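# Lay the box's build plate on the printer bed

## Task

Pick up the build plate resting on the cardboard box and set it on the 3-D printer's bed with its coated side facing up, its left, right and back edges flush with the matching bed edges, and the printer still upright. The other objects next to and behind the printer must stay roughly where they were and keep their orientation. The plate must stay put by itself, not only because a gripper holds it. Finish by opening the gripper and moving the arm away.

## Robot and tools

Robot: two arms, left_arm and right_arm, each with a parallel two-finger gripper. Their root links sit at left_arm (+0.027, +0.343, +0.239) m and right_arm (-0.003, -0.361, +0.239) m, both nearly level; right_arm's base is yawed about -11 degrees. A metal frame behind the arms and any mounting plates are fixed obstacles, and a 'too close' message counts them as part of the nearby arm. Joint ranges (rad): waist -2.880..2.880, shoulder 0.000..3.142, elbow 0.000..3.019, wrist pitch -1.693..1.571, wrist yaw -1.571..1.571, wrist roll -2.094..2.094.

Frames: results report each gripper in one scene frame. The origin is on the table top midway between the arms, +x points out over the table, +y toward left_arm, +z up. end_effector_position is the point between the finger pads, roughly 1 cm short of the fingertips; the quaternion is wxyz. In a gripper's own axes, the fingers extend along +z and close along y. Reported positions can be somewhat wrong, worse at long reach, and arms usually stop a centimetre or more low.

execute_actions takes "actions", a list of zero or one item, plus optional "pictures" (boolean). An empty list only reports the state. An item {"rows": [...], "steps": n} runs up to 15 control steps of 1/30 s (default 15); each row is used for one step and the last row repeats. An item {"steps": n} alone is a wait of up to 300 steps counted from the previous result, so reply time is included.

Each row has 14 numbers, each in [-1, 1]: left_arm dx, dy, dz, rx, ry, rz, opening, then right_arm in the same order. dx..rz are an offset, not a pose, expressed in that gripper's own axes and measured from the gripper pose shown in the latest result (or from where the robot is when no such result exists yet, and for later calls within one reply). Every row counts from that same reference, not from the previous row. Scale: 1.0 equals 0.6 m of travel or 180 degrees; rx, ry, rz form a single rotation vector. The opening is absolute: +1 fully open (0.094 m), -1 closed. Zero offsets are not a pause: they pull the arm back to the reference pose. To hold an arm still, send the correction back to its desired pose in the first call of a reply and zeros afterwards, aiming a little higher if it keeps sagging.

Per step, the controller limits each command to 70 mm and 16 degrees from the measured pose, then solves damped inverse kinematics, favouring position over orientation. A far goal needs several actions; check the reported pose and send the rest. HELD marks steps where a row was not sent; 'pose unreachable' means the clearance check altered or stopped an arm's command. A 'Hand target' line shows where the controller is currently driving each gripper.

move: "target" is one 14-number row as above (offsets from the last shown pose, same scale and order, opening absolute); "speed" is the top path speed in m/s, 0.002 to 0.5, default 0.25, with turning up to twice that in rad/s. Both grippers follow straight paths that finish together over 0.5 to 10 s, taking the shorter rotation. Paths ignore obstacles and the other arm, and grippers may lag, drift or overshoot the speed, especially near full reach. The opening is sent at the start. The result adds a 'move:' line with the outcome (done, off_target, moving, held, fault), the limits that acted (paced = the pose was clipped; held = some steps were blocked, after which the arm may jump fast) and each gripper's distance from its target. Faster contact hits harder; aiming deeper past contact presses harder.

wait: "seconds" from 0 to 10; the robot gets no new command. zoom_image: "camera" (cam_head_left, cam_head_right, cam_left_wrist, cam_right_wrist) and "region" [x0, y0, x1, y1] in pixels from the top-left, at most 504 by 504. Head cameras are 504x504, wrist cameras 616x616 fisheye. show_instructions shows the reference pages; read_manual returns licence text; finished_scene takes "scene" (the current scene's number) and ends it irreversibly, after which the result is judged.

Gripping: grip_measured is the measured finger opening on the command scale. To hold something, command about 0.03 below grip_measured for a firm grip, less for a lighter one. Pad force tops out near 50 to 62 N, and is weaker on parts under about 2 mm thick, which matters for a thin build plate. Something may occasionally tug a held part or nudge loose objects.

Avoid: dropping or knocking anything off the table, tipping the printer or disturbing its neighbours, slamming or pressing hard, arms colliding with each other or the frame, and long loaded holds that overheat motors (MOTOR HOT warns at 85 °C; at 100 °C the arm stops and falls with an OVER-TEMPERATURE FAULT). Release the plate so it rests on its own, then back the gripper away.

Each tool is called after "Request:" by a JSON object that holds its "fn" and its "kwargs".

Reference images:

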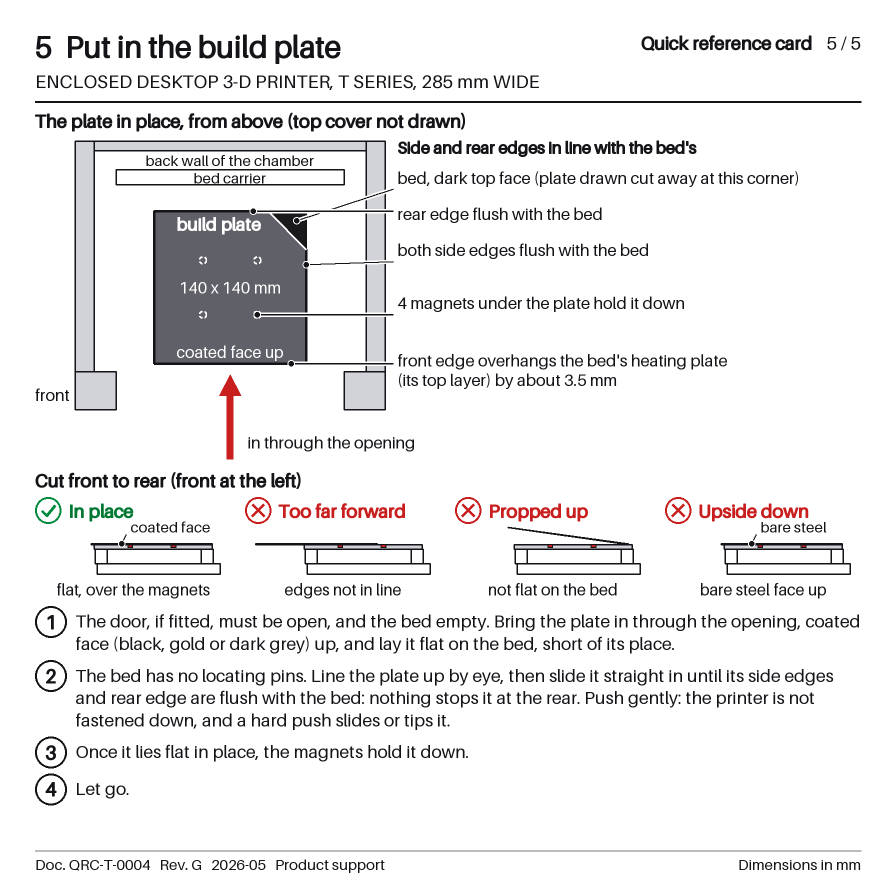

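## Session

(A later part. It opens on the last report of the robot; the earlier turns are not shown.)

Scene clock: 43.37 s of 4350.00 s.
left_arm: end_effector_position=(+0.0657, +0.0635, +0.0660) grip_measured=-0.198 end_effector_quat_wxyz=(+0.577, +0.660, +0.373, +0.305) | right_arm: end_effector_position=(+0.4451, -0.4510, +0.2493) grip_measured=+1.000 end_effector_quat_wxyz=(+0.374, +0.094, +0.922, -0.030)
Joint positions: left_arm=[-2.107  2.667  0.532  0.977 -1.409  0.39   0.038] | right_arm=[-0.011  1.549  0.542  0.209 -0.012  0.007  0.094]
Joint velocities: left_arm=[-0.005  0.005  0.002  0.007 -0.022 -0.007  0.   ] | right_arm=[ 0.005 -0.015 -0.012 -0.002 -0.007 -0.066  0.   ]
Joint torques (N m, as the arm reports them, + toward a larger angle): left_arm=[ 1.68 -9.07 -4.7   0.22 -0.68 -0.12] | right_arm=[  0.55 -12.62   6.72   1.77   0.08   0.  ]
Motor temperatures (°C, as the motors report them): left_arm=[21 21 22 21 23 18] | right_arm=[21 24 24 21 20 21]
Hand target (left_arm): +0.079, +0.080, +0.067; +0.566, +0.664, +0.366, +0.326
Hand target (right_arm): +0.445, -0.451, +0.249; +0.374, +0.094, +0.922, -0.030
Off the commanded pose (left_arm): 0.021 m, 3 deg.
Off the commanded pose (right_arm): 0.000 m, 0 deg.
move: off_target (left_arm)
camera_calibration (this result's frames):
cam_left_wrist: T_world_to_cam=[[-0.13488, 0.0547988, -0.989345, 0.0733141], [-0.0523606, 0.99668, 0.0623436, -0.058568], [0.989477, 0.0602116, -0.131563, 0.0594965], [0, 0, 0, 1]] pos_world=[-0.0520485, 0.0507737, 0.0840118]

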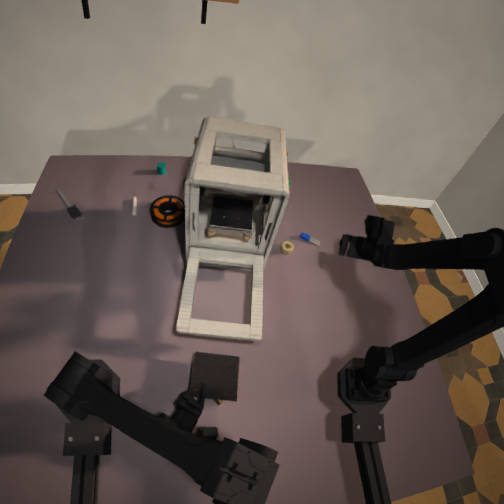

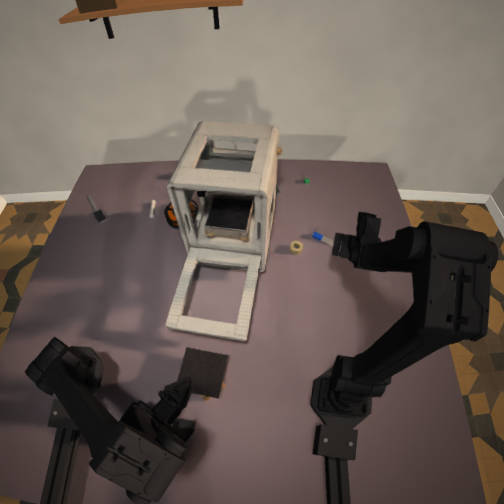

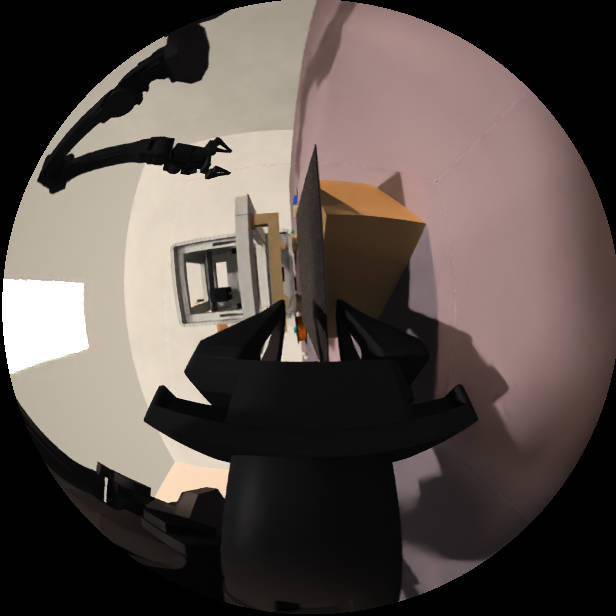

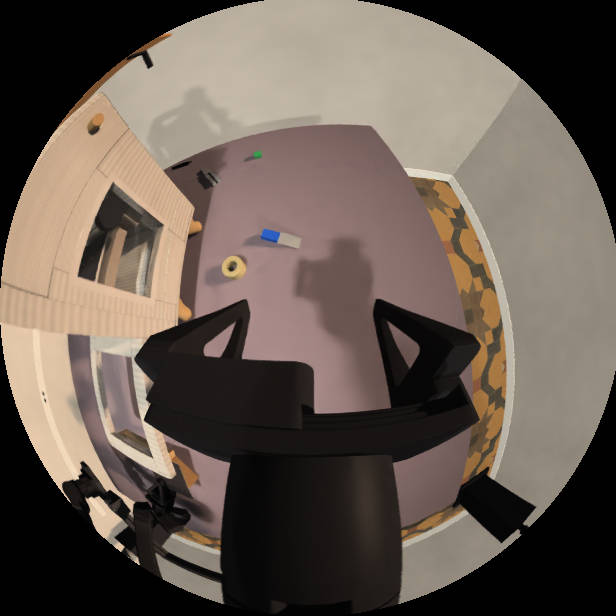

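Request:
{"fn": "move", "kwargs": {"target": [0.02,0.02,-0.005,-0.015,0,0,-1,0,0,0,0,0,0,1], "speed": 0.01}}

Request:
{"fn": "move", "kwargs": {"target": [-0.1,0.35,0.06,-0.02,0,0,-1,0,0,0,0,0,0,1], "speed": 0.08}}

Scene clock: 49.53 s of 4350.00 s.
left_arm: end_effector_position=(+0.0647, +0.0597, +0.0744) grip_measured=-0.987 end_effector_quat_wxyz=(+0.595, +0.641, +0.380, +0.302) | right_arm: end_effector_position=(+0.4451, -0.4510, +0.2493) grip_measured=+1.000 end_effector_quat_wxyz=(+0.374, +0.094, +0.922, -0.030)
Joint positions: left_arm=[-2.107  2.68   0.532  1.096 -1.447  0.458  0.001] | right_arm=[-0.011  1.549  0.542  0.209 -0.012  0.007  0.094]
Joint velocities: left_arm=[ 0.005  0.015 -0.002  0.037 -0.022  0.095 -0.   ] | right_arm=[-0.005 -0.005 -0.002 -0.002  0.007 -0.022  0.   ]
Joint torques (N m, as the arm reports them, + toward a larger angle): left_arm=[  0.06 -10.1   -5.13   1.74  -0.88  -0.05] | right_arm=[  0.78 -12.84   6.84   1.57   0.06   0.03]
Motor temperatures (°C, as the motors report them): left_arm=[21 21 23 21 23 18] | right_arm=[21 24 24 21 20 21]
Hand target (left_arm): +0.071, +0.074, +0.079; +0.591, +0.646, +0.367, +0.314
Hand target (right_arm): +0.445, -0.451, +0.249; +0.374, +0.094, +0.922, -0.030
Off the commanded pose (left_arm): 0.017 m, 2 deg.
Off the commanded pose (right_arm): 0.000 m, 0 deg.
After step 90, 0.60 s passed at rest.
move: off_target (left_arm)
camera_calibration (this result's frames):
cam_left_wrist: T_world_to_cam=[[-0.120465, 0.00213464, -0.992715, 0.0841225], [-0.0612377, 0.998077, 0.00957732, -0.0509703], [0.990827, 0.0619453, -0.120103, 0.060777], [0, 0, 0, 1]] pos_world=[-0.0532069, 0.0469279, 0.0912973]

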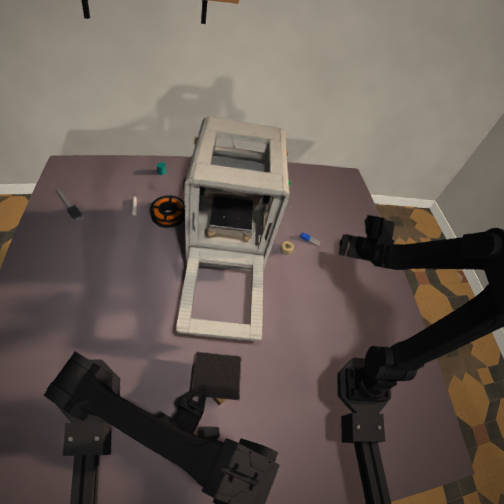

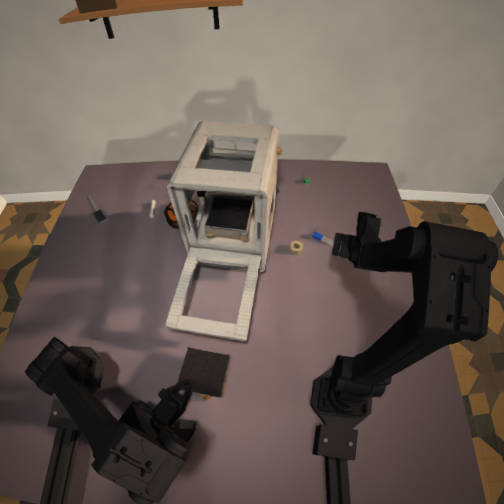

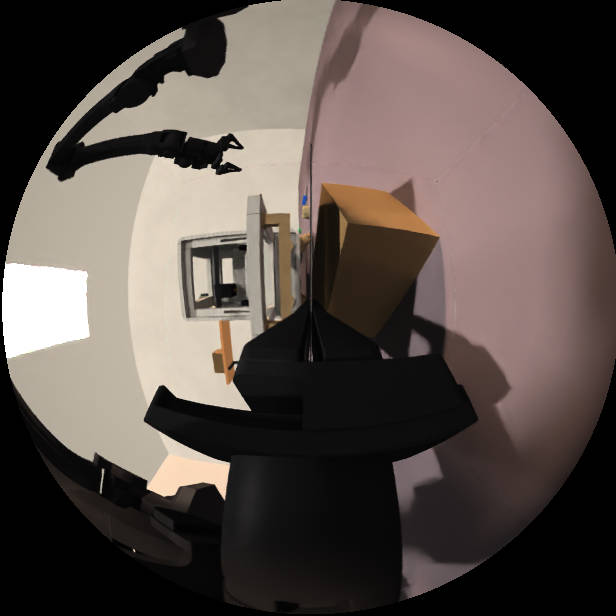

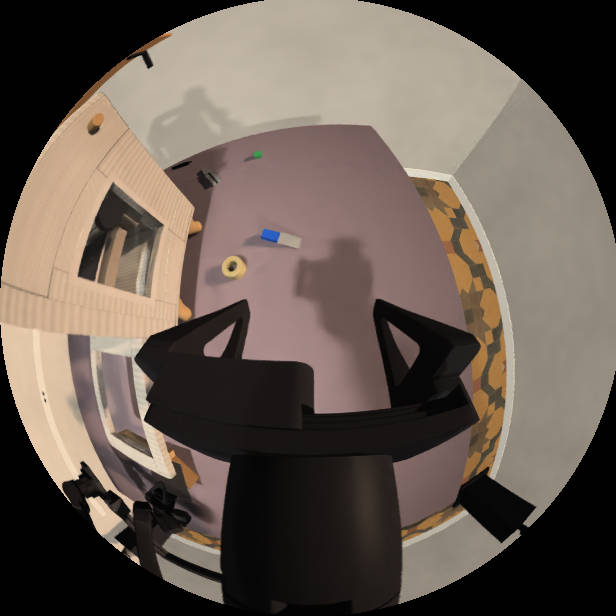

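Scene clock: 52.73 s of 4350.00 s.
left_arm: end_effector_position=(+0.0833, -0.0174, +0.2754) grip_measured=-0.987 end_effector_quat_wxyz=(+0.615, +0.623, +0.371, +0.309) | right_arm: end_effector_position=(+0.4451, -0.4510, +0.2493) grip_measured=+1.000 end_effector_quat_wxyz=(+0.374, +0.094, +0.922, -0.030)
Joint positions: left_arm=[-1.92   2.029  0.352  1.474 -1.314  1.305  0.001] | right_arm=[-0.011  1.549  0.542  0.209 -0.012  0.007  0.094]
Joint velocities: left_arm=[ 0.005  0.005  0.012  0.007 -0.037 -0.022 -0.001] | right_arm=[ 0.005 -0.005  0.027 -0.007  0.037 -0.037  0.   ]
Joint torques (N m, as the arm reports them, + toward a larger angle): left_arm=[  1.29 -11.95   0.24   0.63  -0.07  -0.03] | right_arm=[  1.03 -12.61   6.82   1.69   0.06  -0.01]
Motor temperatures (°C, as the motors report them): left_arm=[21 21 23 21 23 18] | right_arm=[21 24 24 21 20 21]
Hand target (left_arm): +0.089, -0.016, +0.280; +0.612, +0.622, +0.372, +0.314
Hand target (right_arm): +0.445, -0.451, +0.249; +0.374, +0.094, +0.922, -0.030
Off the commanded pose (left_arm): 0.012 m, 1 deg.
Off the commanded pose (right_arm): 0.000 m, 0 deg.
move: off_target (left_arm)
camera_calibration (this result's frames):
cam_left_wrist: T_world_to_cam=[[-0.0763452, -0.0330622, -0.996533, 0.282837], [-0.0582381, 0.997892, -0.0286456, 0.0354996], [0.995379, 0.0558492, -0.0781097, 0.059232], [0, 0, 0, 1]] pos_world=[-0.0352976, -0.0293816, 0.2875]

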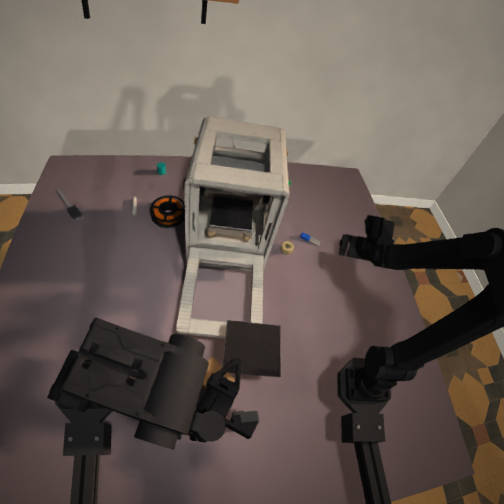

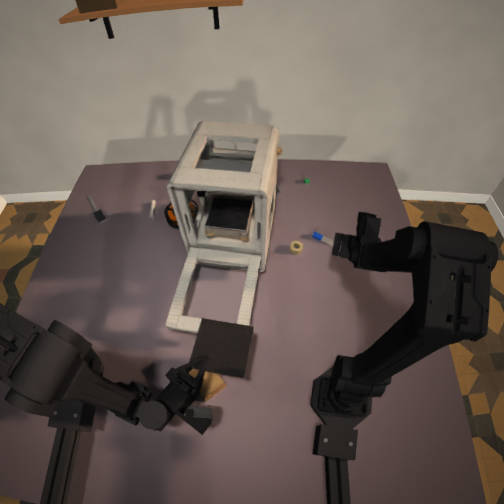

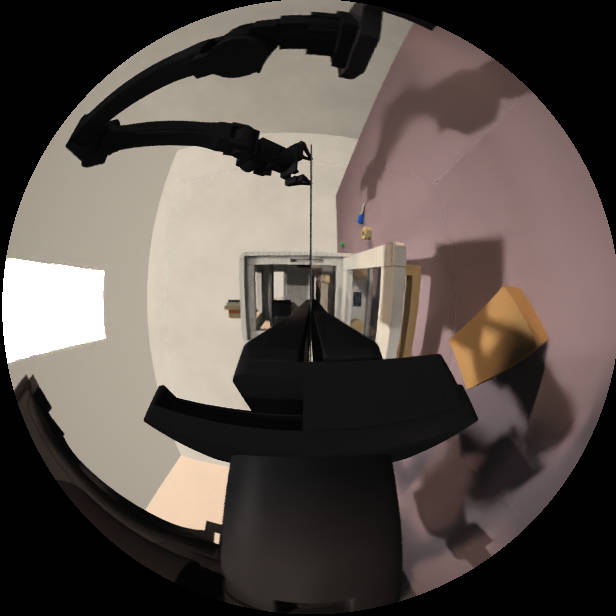

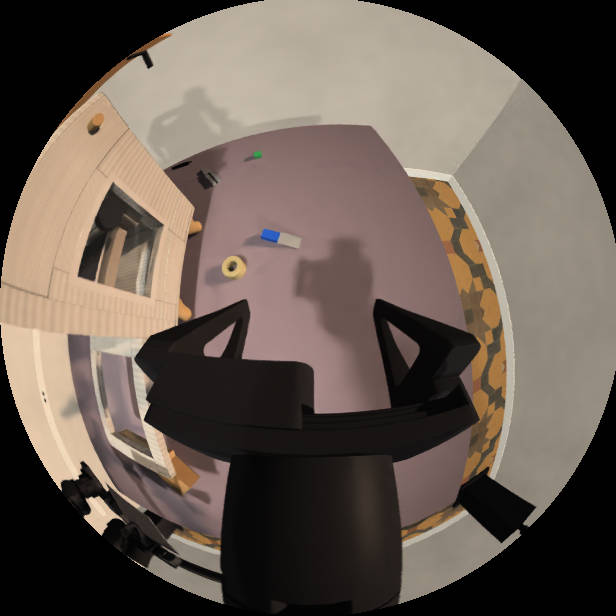

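Request:
{"fn": "move", "kwargs": {"target": [0.307,0.02,0.352,0,0,0.015,-1,0,0,0,0,0,0,1], "speed": 0.12}}

Request:
{"fn": "zoom_image", "kwargs": {"camera": "cam_head_left", "region": [160, 160, 320, 320]}}

Request:
{"fn": "zoom_image", "kwargs": {"camera": "cam_head_right", "region": [150, 160, 310, 320]}}

Scene clock: 57.60 s of 4350.00 s.
left_arm: end_effector_position=(+0.3561, +0.0240, +0.2605) grip_measured=-0.987 end_effector_quat_wxyz=(+0.582, +0.655, +0.365, +0.315) | right_arm: end_effector_position=(+0.4451, -0.4510, +0.2493) grip_measured=+1.000 end_effector_quat_wxyz=(+0.374, +0.094, +0.922, -0.030)
Joint positions: left_arm=[-0.92   2.062  0.385  1.548 -0.319  1.52   0.001] | right_arm=[-0.011  1.549  0.542  0.209 -0.012  0.007  0.094]
Joint velocities: left_arm=[-0.024 -0.015 -0.002 -0.017  0.066 -0.037 -0.   ] | right_arm=[-0.015 -0.015 -0.007 -0.017 -0.11  -0.051  0.   ]
Joint torques (N m, as the arm reports them, + toward a larger angle): left_arm=[ 1.24 -9.55  2.06  2.68  0.13 -0.11] | right_arm=[  0.61 -12.38   6.81   1.83   0.08   0.01]
Motor temperatures (°C, as the motors report them): left_arm=[21 21 22 21 23 18] | right_arm=[21 24 24 21 20 21]
Hand target (left_arm): +0.361, +0.021, +0.266; +0.595, +0.642, +0.362, +0.320
Hand target (right_arm): +0.445, -0.451, +0.249; +0.374, +0.094, +0.922, -0.030
Off the commanded pose (left_arm): 0.005 m, 4 deg.
Off the commanded pose (right_arm): 0.000 m, 0 deg.
joint sent to its limit (left arm) — the command would take joint 4 (wrist pitch) past its upper limit, so that joint was sent only as far as its limit.
move: off_target (left_arm)
camera_calibration (this result's frames):
cam_left_wrist: T_world_to_cam=[[-0.104028, 0.054585, -0.993075, 0.296971], [-0.0556015, 0.996612, 0.0606039, -0.0144729], [0.993019, 0.061521, -0.100641, -0.209201], [0, 0, 0, 1]] pos_world=[0.237829, 0.011084, 0.274738]

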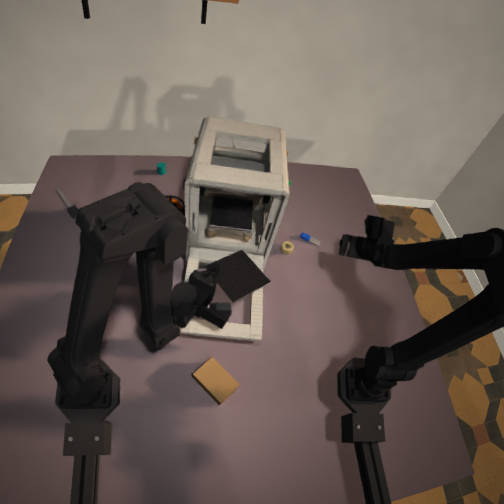

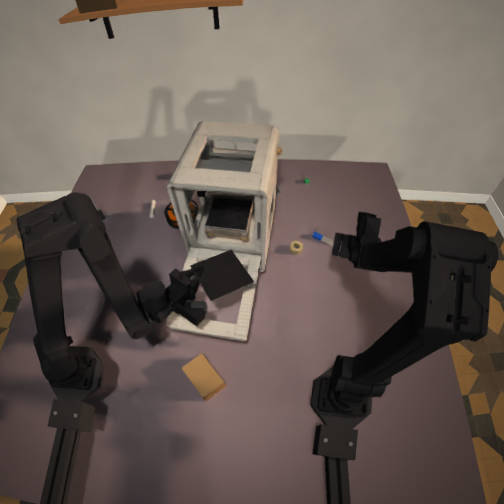

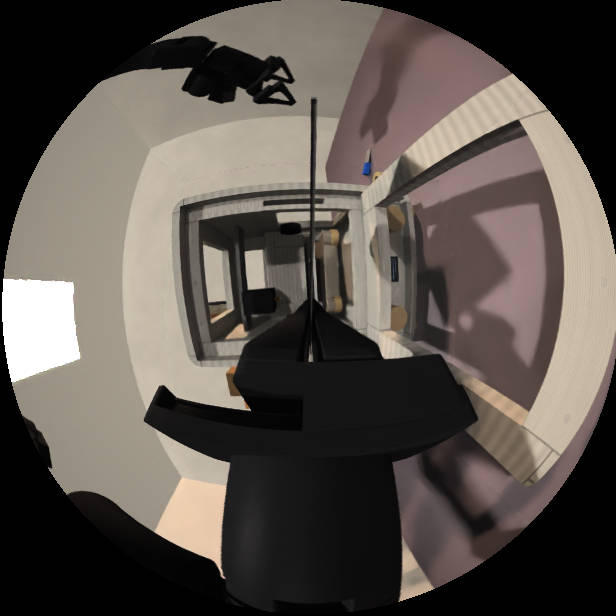

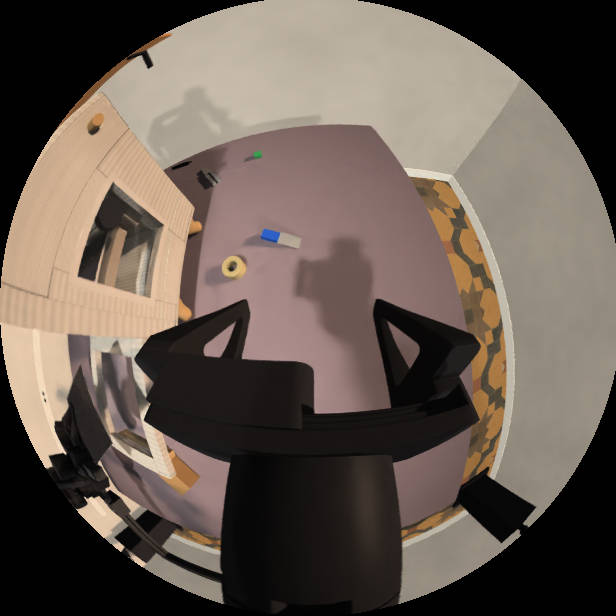

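Region (160, 160, 320, 320) of cam_head_left's 504x504 image, scaled by 3.150, with more detail than that image has.

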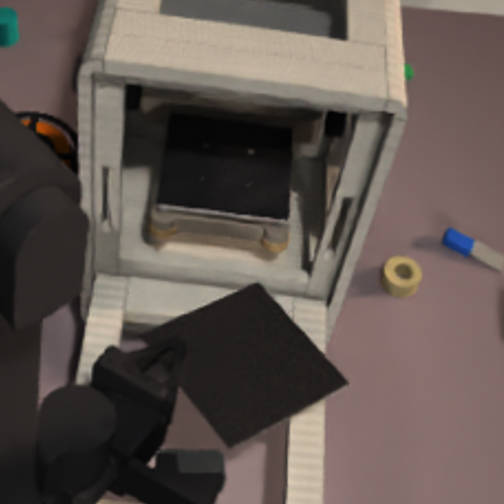

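Region (150, 160, 310, 320) of cam_head_right's 504x504 image, scaled by 3.150, with more detail than that image has.

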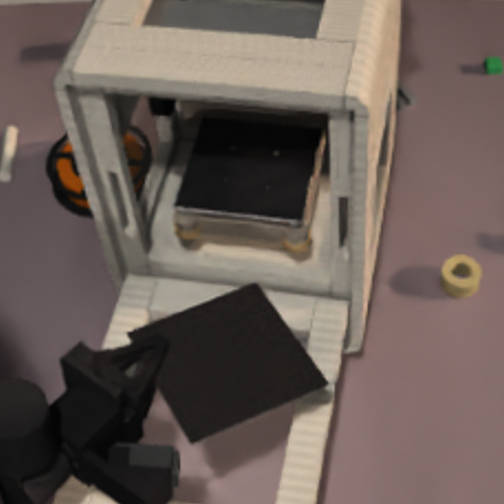

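Request:
{"fn": "move", "kwargs": {"target": [0.01,0.01,-0.01,-0.03,0.287,-0.02,-1,0,0,0,0,0,0,1], "speed": 0.12}}

Request:
{"fn": "zoom_image", "kwargs": {"camera": "cam_head_left", "region": [160, 160, 320, 320]}}

Request:
{"fn": "zoom_image", "kwargs": {"camera": "cam_head_right", "region": [150, 160, 310, 320]}}

Scene clock: 65.17 s of 4350.00 s.
left_arm: end_effector_position=(+0.3543, +0.0440, +0.2689) grip_measured=-0.987 end_effector_quat_wxyz=(+0.401, +0.412, +0.581, +0.576) | right_arm: end_effector_position=(+0.4451, -0.4510, +0.2493) grip_measured=+1.000 end_effector_quat_wxyz=(+0.374, +0.094, +0.922, -0.030)
Joint positions: left_arm=[-1.168  2.102  0.658  1.297 -1.481  1.433  0.001] | right_arm=[-0.011  1.549  0.542  0.209 -0.012  0.007  0.094]
Joint velocities: left_arm=[-0.015 -0.005 -0.012 -0.022  0.037 -0.022  0.   ] | right_arm=[-0.015 -0.015 -0.007 -0.027  0.007  0.037  0.   ]
Joint torques (N m, as the arm reports them, + toward a larger angle): left_arm=[ -0.85 -12.61   4.32   0.42  -0.31  -0.29] | right_arm=[  0.21 -12.37   6.76   1.68   0.09  -0.01]
Motor temperatures (°C, as the motors report them): left_arm=[21 21 22 21 23 18] | right_arm=[21 24 24 21 20 21]
Hand target (left_arm): +0.353, +0.032, +0.266; +0.410, +0.409, +0.583, +0.570
Hand target (right_arm): +0.445, -0.451, +0.249; +0.374, +0.094, +0.922, -0.030
Off the commanded pose (left_arm): 0.012 m, 1 deg.
Off the commanded pose (right_arm): 0.000 m, 0 deg.
After step 90, 0.50 s passed at rest.
move: off_target (left_arm)
camera_calibration (this result's frames):
cam_left_wrist: T_world_to_cam=[[-0.0128894, 0.00758301, -0.999888, 0.275648], [-0.824803, 0.565223, 0.014919, 0.268725], [0.565273, 0.824903, -0.00103088, -0.116655], [0, 0, 0, 1]] pos_world=[0.29114, -0.0577508, 0.271488]

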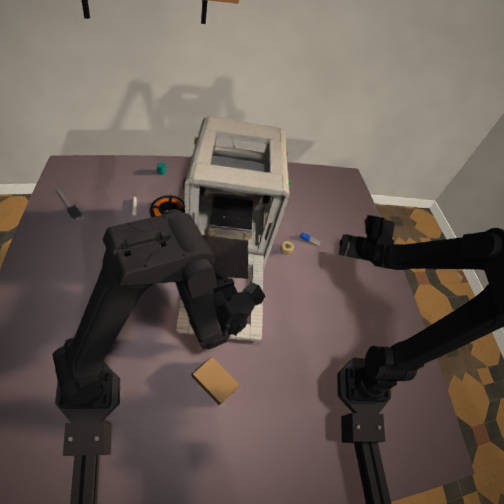

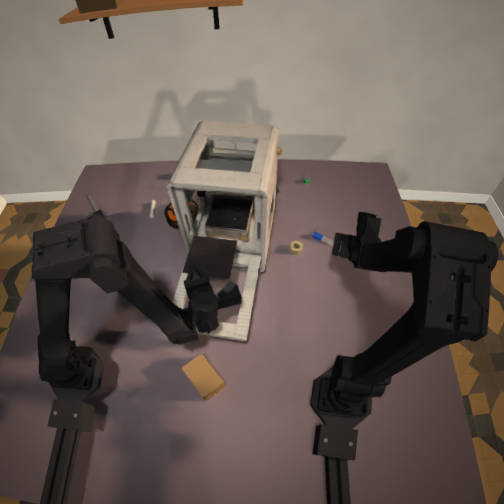

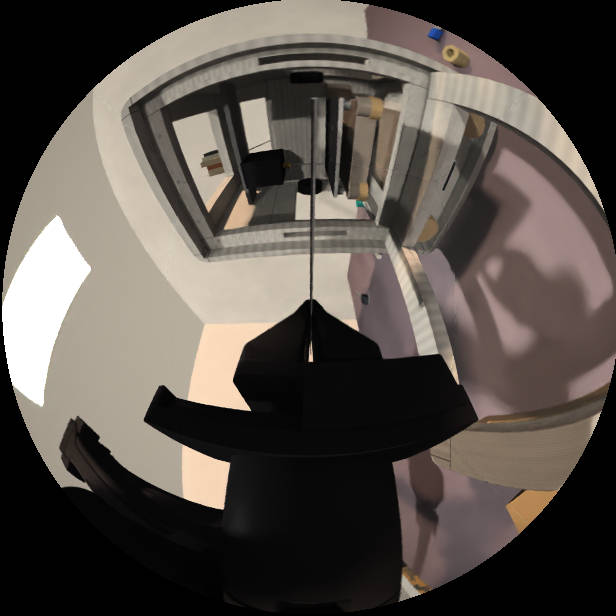

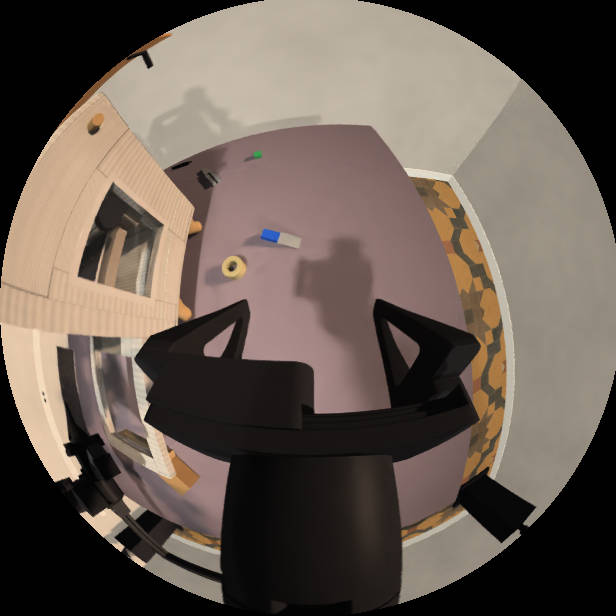

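Region (160, 160, 320, 320) of cam_head_left's 504x504 image, scaled by 3.150, with more detail than that image has.

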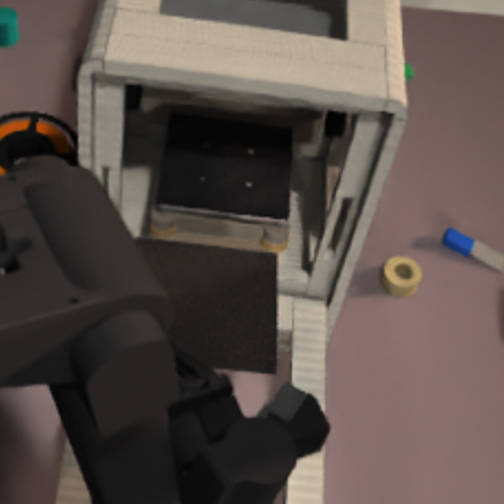

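Region (150, 160, 310, 320) of cam_head_right's 504x504 image, scaled by 3.150, with more detail than that image has.

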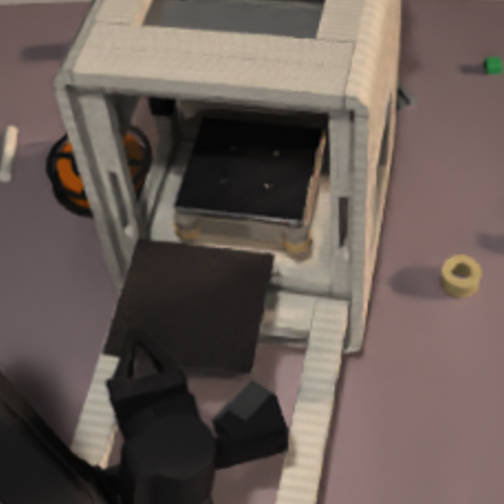

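Request:
{"fn": "move", "kwargs": {"target": [-0.137,-0.035,0.24,0,0,0,-1,0,0,0,0,0,0,1], "speed": 0.05}}

Request:
{"fn": "zoom_image", "kwargs": {"camera": "cam_head_left", "region": [180, 180, 290, 290]}}

Request:
{"fn": "zoom_image", "kwargs": {"camera": "cam_head_right", "region": [170, 180, 280, 290]}}

Request:
{"fn": "zoom_image", "kwargs": {"camera": "cam_left_wrist", "region": [200, 50, 480, 330]}}

Scene clock: 70.93 s of 4350.00 s.
left_arm: end_effector_position=(+0.5043, +0.0184, +0.2432) grip_measured=-0.987 end_effector_quat_wxyz=(+0.401, +0.417, +0.579, +0.575) | right_arm: end_effector_position=(+0.4451, -0.4510, +0.2493) grip_measured=+1.000 end_effector_quat_wxyz=(+0.374, +0.094, +0.922, -0.030)
Joint positions: left_arm=[-0.912  2.263  0.971  1.244 -1.217  1.542  0.001] | right_arm=[-0.011  1.549  0.542  0.209 -0.012  0.007  0.094]
Joint velocities: left_arm=[-0.005 -0.005  0.017 -0.017 -0.037 -0.022 -0.002] | right_arm=[-0.015  0.005  0.002 -0.002 -0.037 -0.037  0.   ]
Joint torques (N m, as the arm reports them, + toward a larger angle): left_arm=[  1.52 -15.64   6.07   0.62   0.09  -0.1 ] | right_arm=[  0.41 -12.84   6.74   1.68   0.1    0.01]
Motor temperatures (°C, as the motors report them): left_arm=[21 21 22 21 23 18] | right_arm=[21 24 24 21 20 21]
Hand target (left_arm): +0.516, +0.015, +0.242; +0.401, +0.412, +0.581, +0.576
Hand target (right_arm): +0.445, -0.451, +0.249; +0.374, +0.094, +0.922, -0.030
Off the commanded pose (left_arm): 0.013 m, 1 deg.
Off the commanded pose (right_arm): 0.000 m, 0 deg.
move: off_target (left_arm)
camera_calibration (this result's frames):
cam_left_wrist: T_world_to_cam=[[-0.0182516, 0.0129657, -0.999749, 0.254662], [-0.819741, 0.572297, 0.0223874, 0.402829], [0.572444, 0.819944, 0.000183194, -0.184162], [0, 0, 0, 1]] pos_world=[0.440286, -0.0828376, 0.245613]

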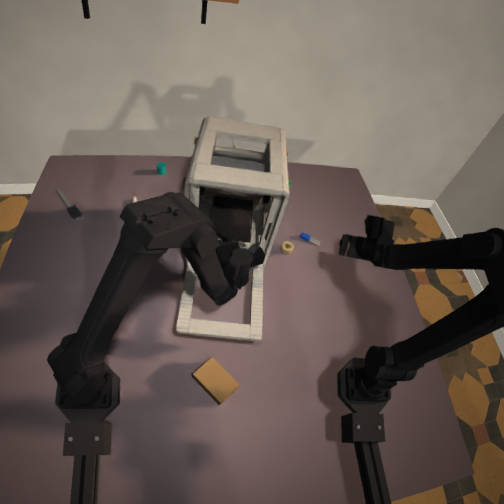

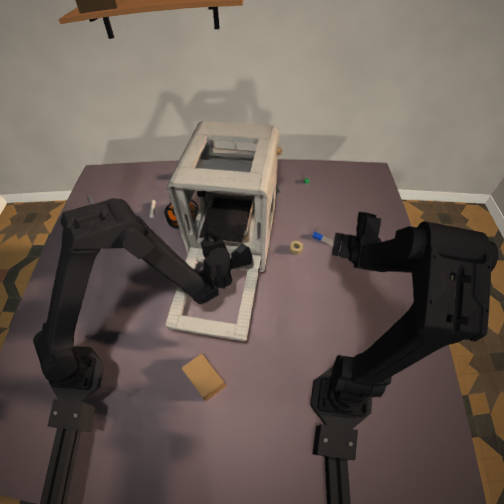

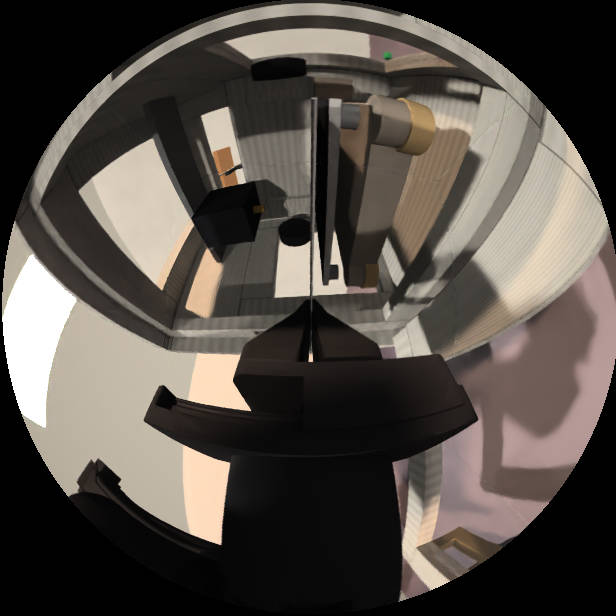

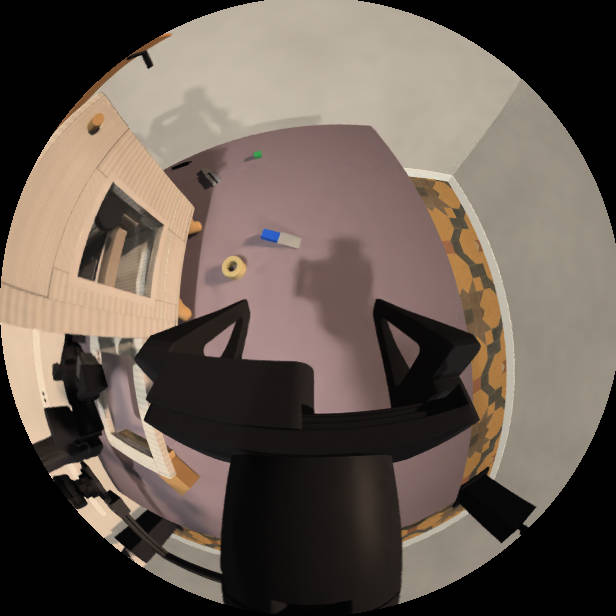

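Region (180, 180, 290, 290) of cam_head_left's 504x504 image, scaled by 4.582, with more detail than that image has.

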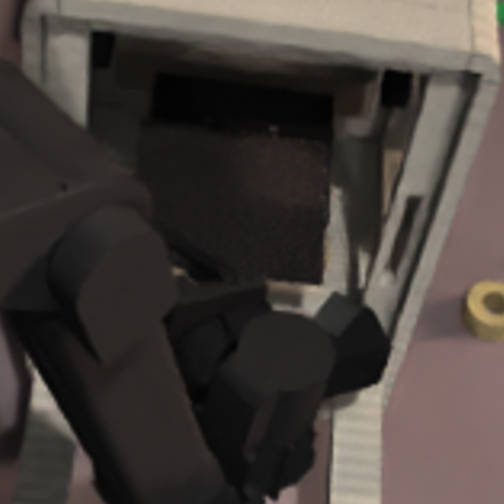

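Region (170, 180, 280, 290) of cam_head_right's 504x504 image, scaled by 4.582, with more detail than that image has.

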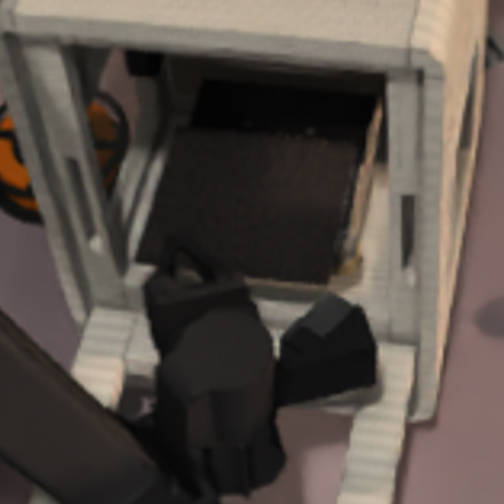

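Region (200, 50, 480, 330) of cam_left_wrist's 616x616 image, scaled by 1.800, with more detail than that image has.

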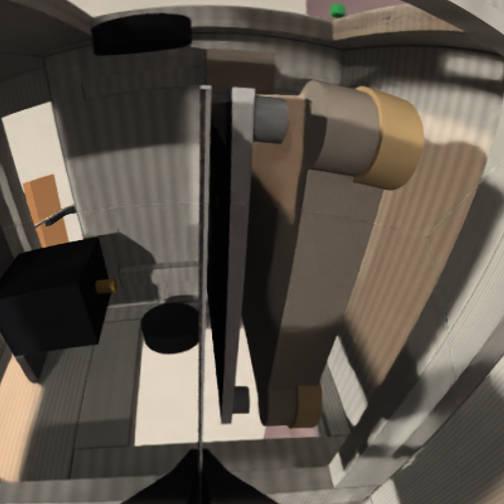

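Request:
{"fn": "move", "kwargs": {"target": [-0.038,-0.008,0.05,0,0,0,-1,0,0,0,0,0,0,1], "speed": 0.02}}

Request:
{"fn": "zoom_image", "kwargs": {"camera": "cam_head_left", "region": [180, 180, 290, 290]}}

Request:
{"fn": "zoom_image", "kwargs": {"camera": "cam_head_right", "region": [170, 180, 280, 290]}}

Request:
{"fn": "zoom_image", "kwargs": {"camera": "cam_left_wrist", "region": [200, 50, 480, 330]}}

Scene clock: 75.10 s of 4350.00 s.
left_arm: end_effector_position=(+0.5263, +0.0082, +0.2399) grip_measured=-0.987 end_effector_quat_wxyz=(+0.404, +0.421, +0.577, +0.571) | right_arm: end_effector_position=(+0.4451, -0.4510, +0.2493) grip_measured=+1.000 end_effector_quat_wxyz=(+0.374, +0.094, +0.922, -0.030)
Joint positions: left_arm=[-0.89   2.287  1.034  1.206 -1.183  1.542  0.001] | right_arm=[-0.011  1.549  0.542  0.209 -0.012  0.007  0.094]
Joint velocities: left_arm=[ 0.005 -0.005 -0.007  0.022 -0.007 -0.007 -0.001] | right_arm=[-0.005 -0.005 -0.007 -0.007 -0.037 -0.037  0.   ]
Joint torques (N m, as the arm reports them, + toward a larger angle): left_arm=[  1.7  -15.09   6.91   0.78   0.11  -0.08] | right_arm=[  0.69 -12.54   6.85   1.9    0.1   -0.04]
Motor temperatures (°C, as the motors report them): left_arm=[21 21 23 21 23 18] | right_arm=[21 24 24 21 20 21]
Hand target (left_arm): +0.539, +0.007, +0.237; +0.401, +0.417, +0.579, +0.574
Hand target (right_arm): +0.445, -0.451, +0.249; +0.374, +0.094, +0.922, -0.030
Off the commanded pose (left_arm): 0.014 m, 1 deg.
Off the commanded pose (right_arm): 0.000 m, 0 deg.
move: off_target (left_arm)
camera_calibration (this result's frames):
cam_left_wrist: T_world_to_cam=[[-0.0193206, 0.0121263, -0.99974, 0.25254], [-0.812689, 0.582252, 0.0227682, 0.422891], [0.582377, 0.812918, -0.00139455, -0.193171], [0, 0, 0, 1]] pos_world=[0.461057, -0.0922596, 0.242576]

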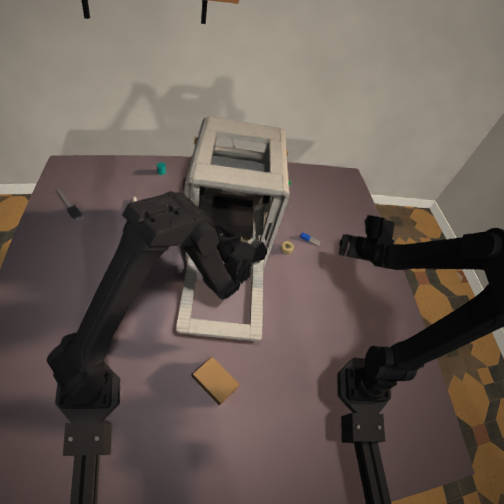

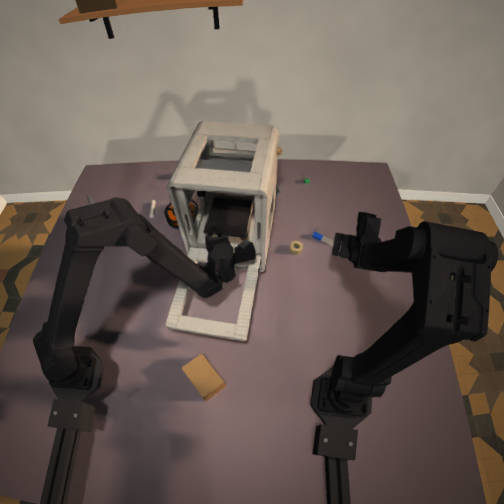

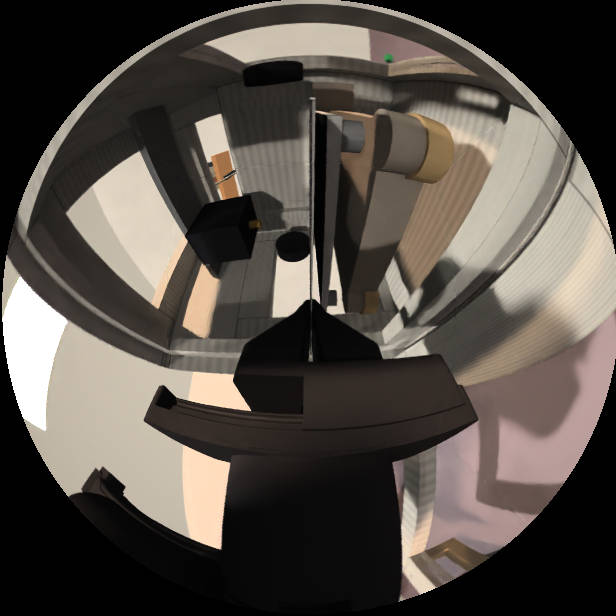

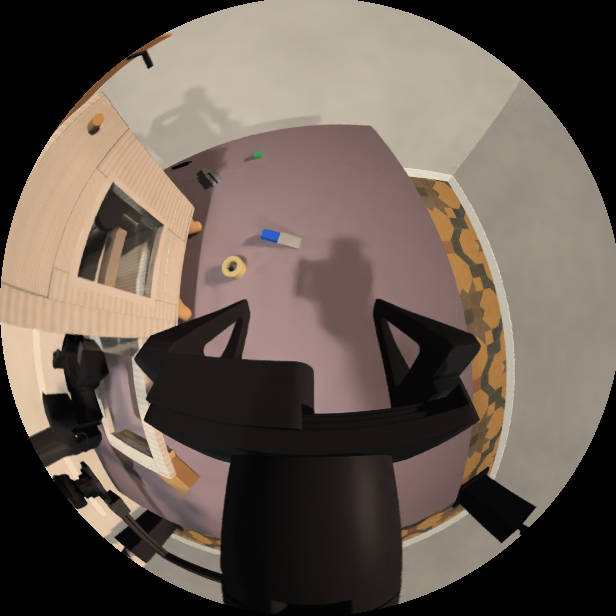

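Region (180, 180, 290, 290) of cam_head_left's 504x504 image, scaled by 4.582, with more detail than that image has.

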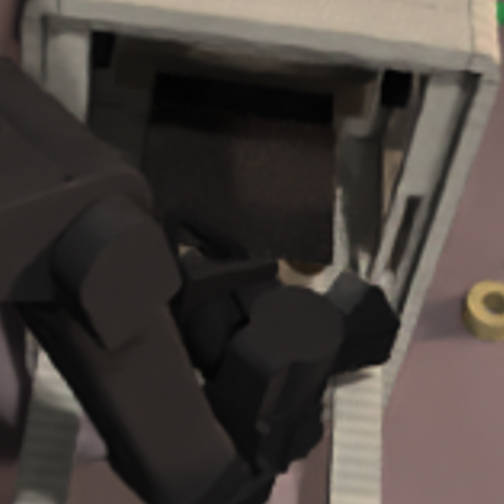

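Region (170, 180, 280, 290) of cam_head_right's 504x504 image, scaled by 4.582, with more detail than that image has.

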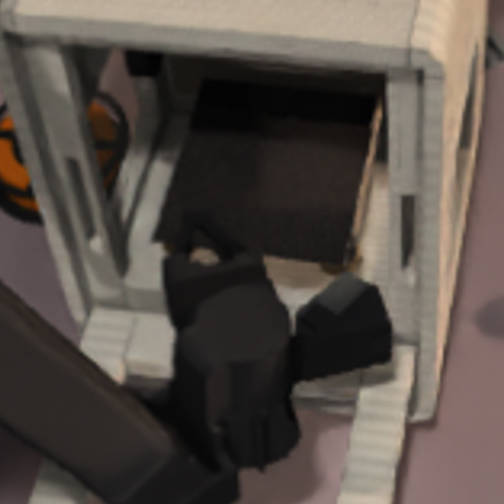

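Region (200, 50, 480, 330) of cam_left_wrist's 616x616 image, scaled by 1.800, with more detail than that image has.

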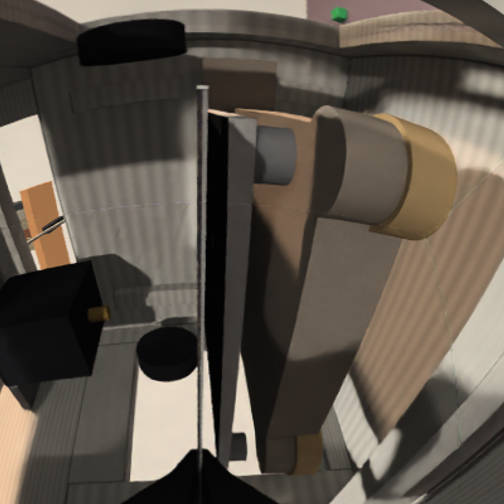

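Request:
{"fn": "move", "kwargs": {"target": [0.009,-0.013,0.018,0,0,0,-1,0,0,0,0,0,0,1], "speed": 0.01}}

Request:
{"fn": "zoom_image", "kwargs": {"camera": "cam_left_wrist", "region": [200, 50, 480, 330]}}

Scene clock: 78.17 s of 4350.00 s.
left_arm: end_effector_position=(+0.5295, +0.0079, +0.2398) grip_measured=-0.987 end_effector_quat_wxyz=(+0.408, +0.425, +0.574, +0.568) | right_arm: end_effector_position=(+0.4451, -0.4510, +0.2493) grip_measured=+1.000 end_effector_quat_wxyz=(+0.374, +0.094, +0.922, -0.030)
Joint positions: left_arm=[-0.884  2.287  1.034  1.206 -1.162  1.542  0.001] | right_arm=[-0.011  1.549  0.542  0.209 -0.012  0.007  0.094]
Joint velocities: left_arm=[-0.015 -0.015  0.012 -0.002 -0.051 -0.051 -0.   ] | right_arm=[-0.015  0.005  0.002 -0.007 -0.007  0.022  0.   ]
Joint torques (N m, as the arm reports them, + toward a larger angle): left_arm=[  1.96 -15.86   4.2    2.04   0.03  -0.2 ] | right_arm=[  0.54 -12.51   6.76   1.69   0.06  -0.01]
Motor temperatures (°C, as the motors report them): left_arm=[21 21 23 21 23 18] | right_arm=[21 24 24 21 20 21]
Hand target (left_arm): +0.534, +0.017, +0.232; +0.404, +0.421, +0.577, +0.571
Hand target (right_arm): +0.445, -0.451, +0.249; +0.374, +0.094, +0.922, -0.030
Off the commanded pose (left_arm): 0.013 m, 1 deg.
Off the commanded pose (right_arm): 0.000 m, 0 deg.
move: off_target (left_arm)
camera_calibration (this result's frames):
cam_left_wrist: T_world_to_cam=[[-0.0198737, 0.0117364, -0.999734, 0.252737], [-0.804161, 0.593968, 0.0229588, 0.420978], [0.594079, 0.804403, -0.00236633, -0.200653], [0, 0, 0, 1]] pos_world=[0.462761, -0.0916081, 0.24253]

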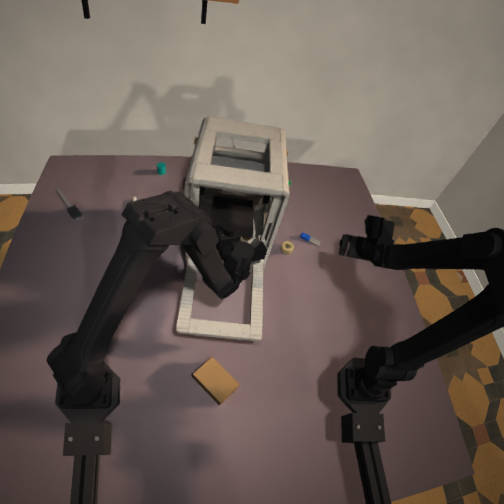

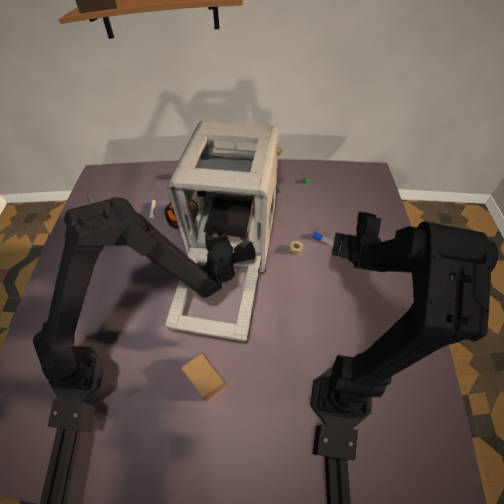

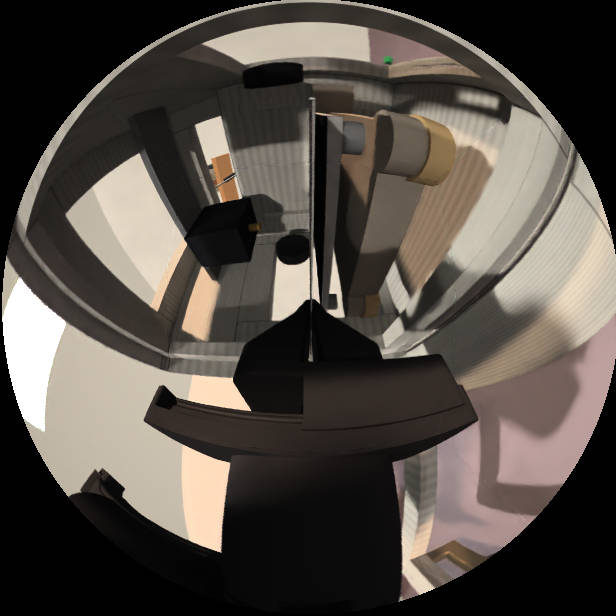

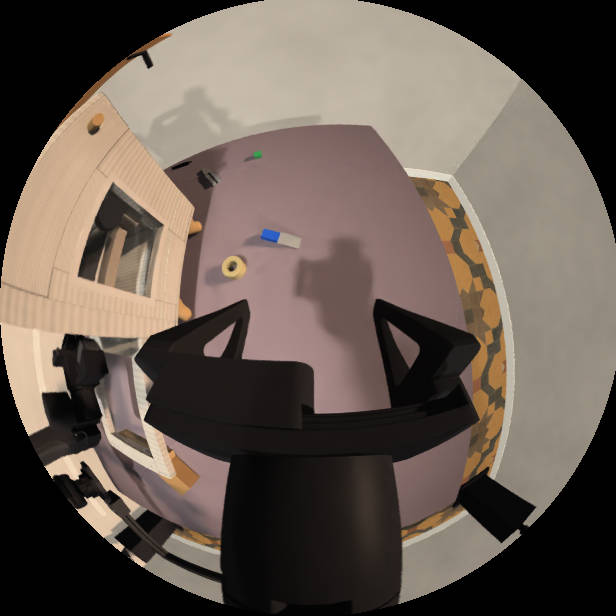

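Region (200, 50, 480, 330) of cam_left_wrist's 616x616 image, scaled by 1.800, with more detail than that image has.

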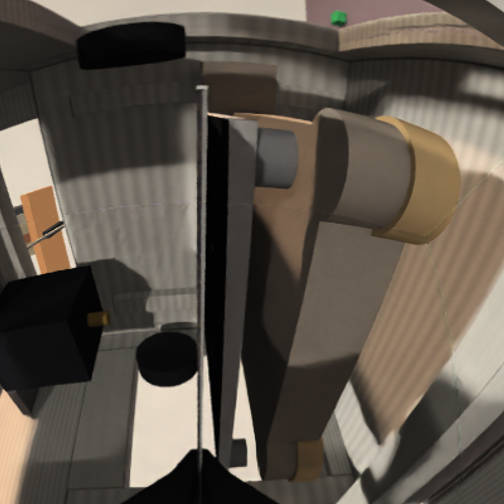

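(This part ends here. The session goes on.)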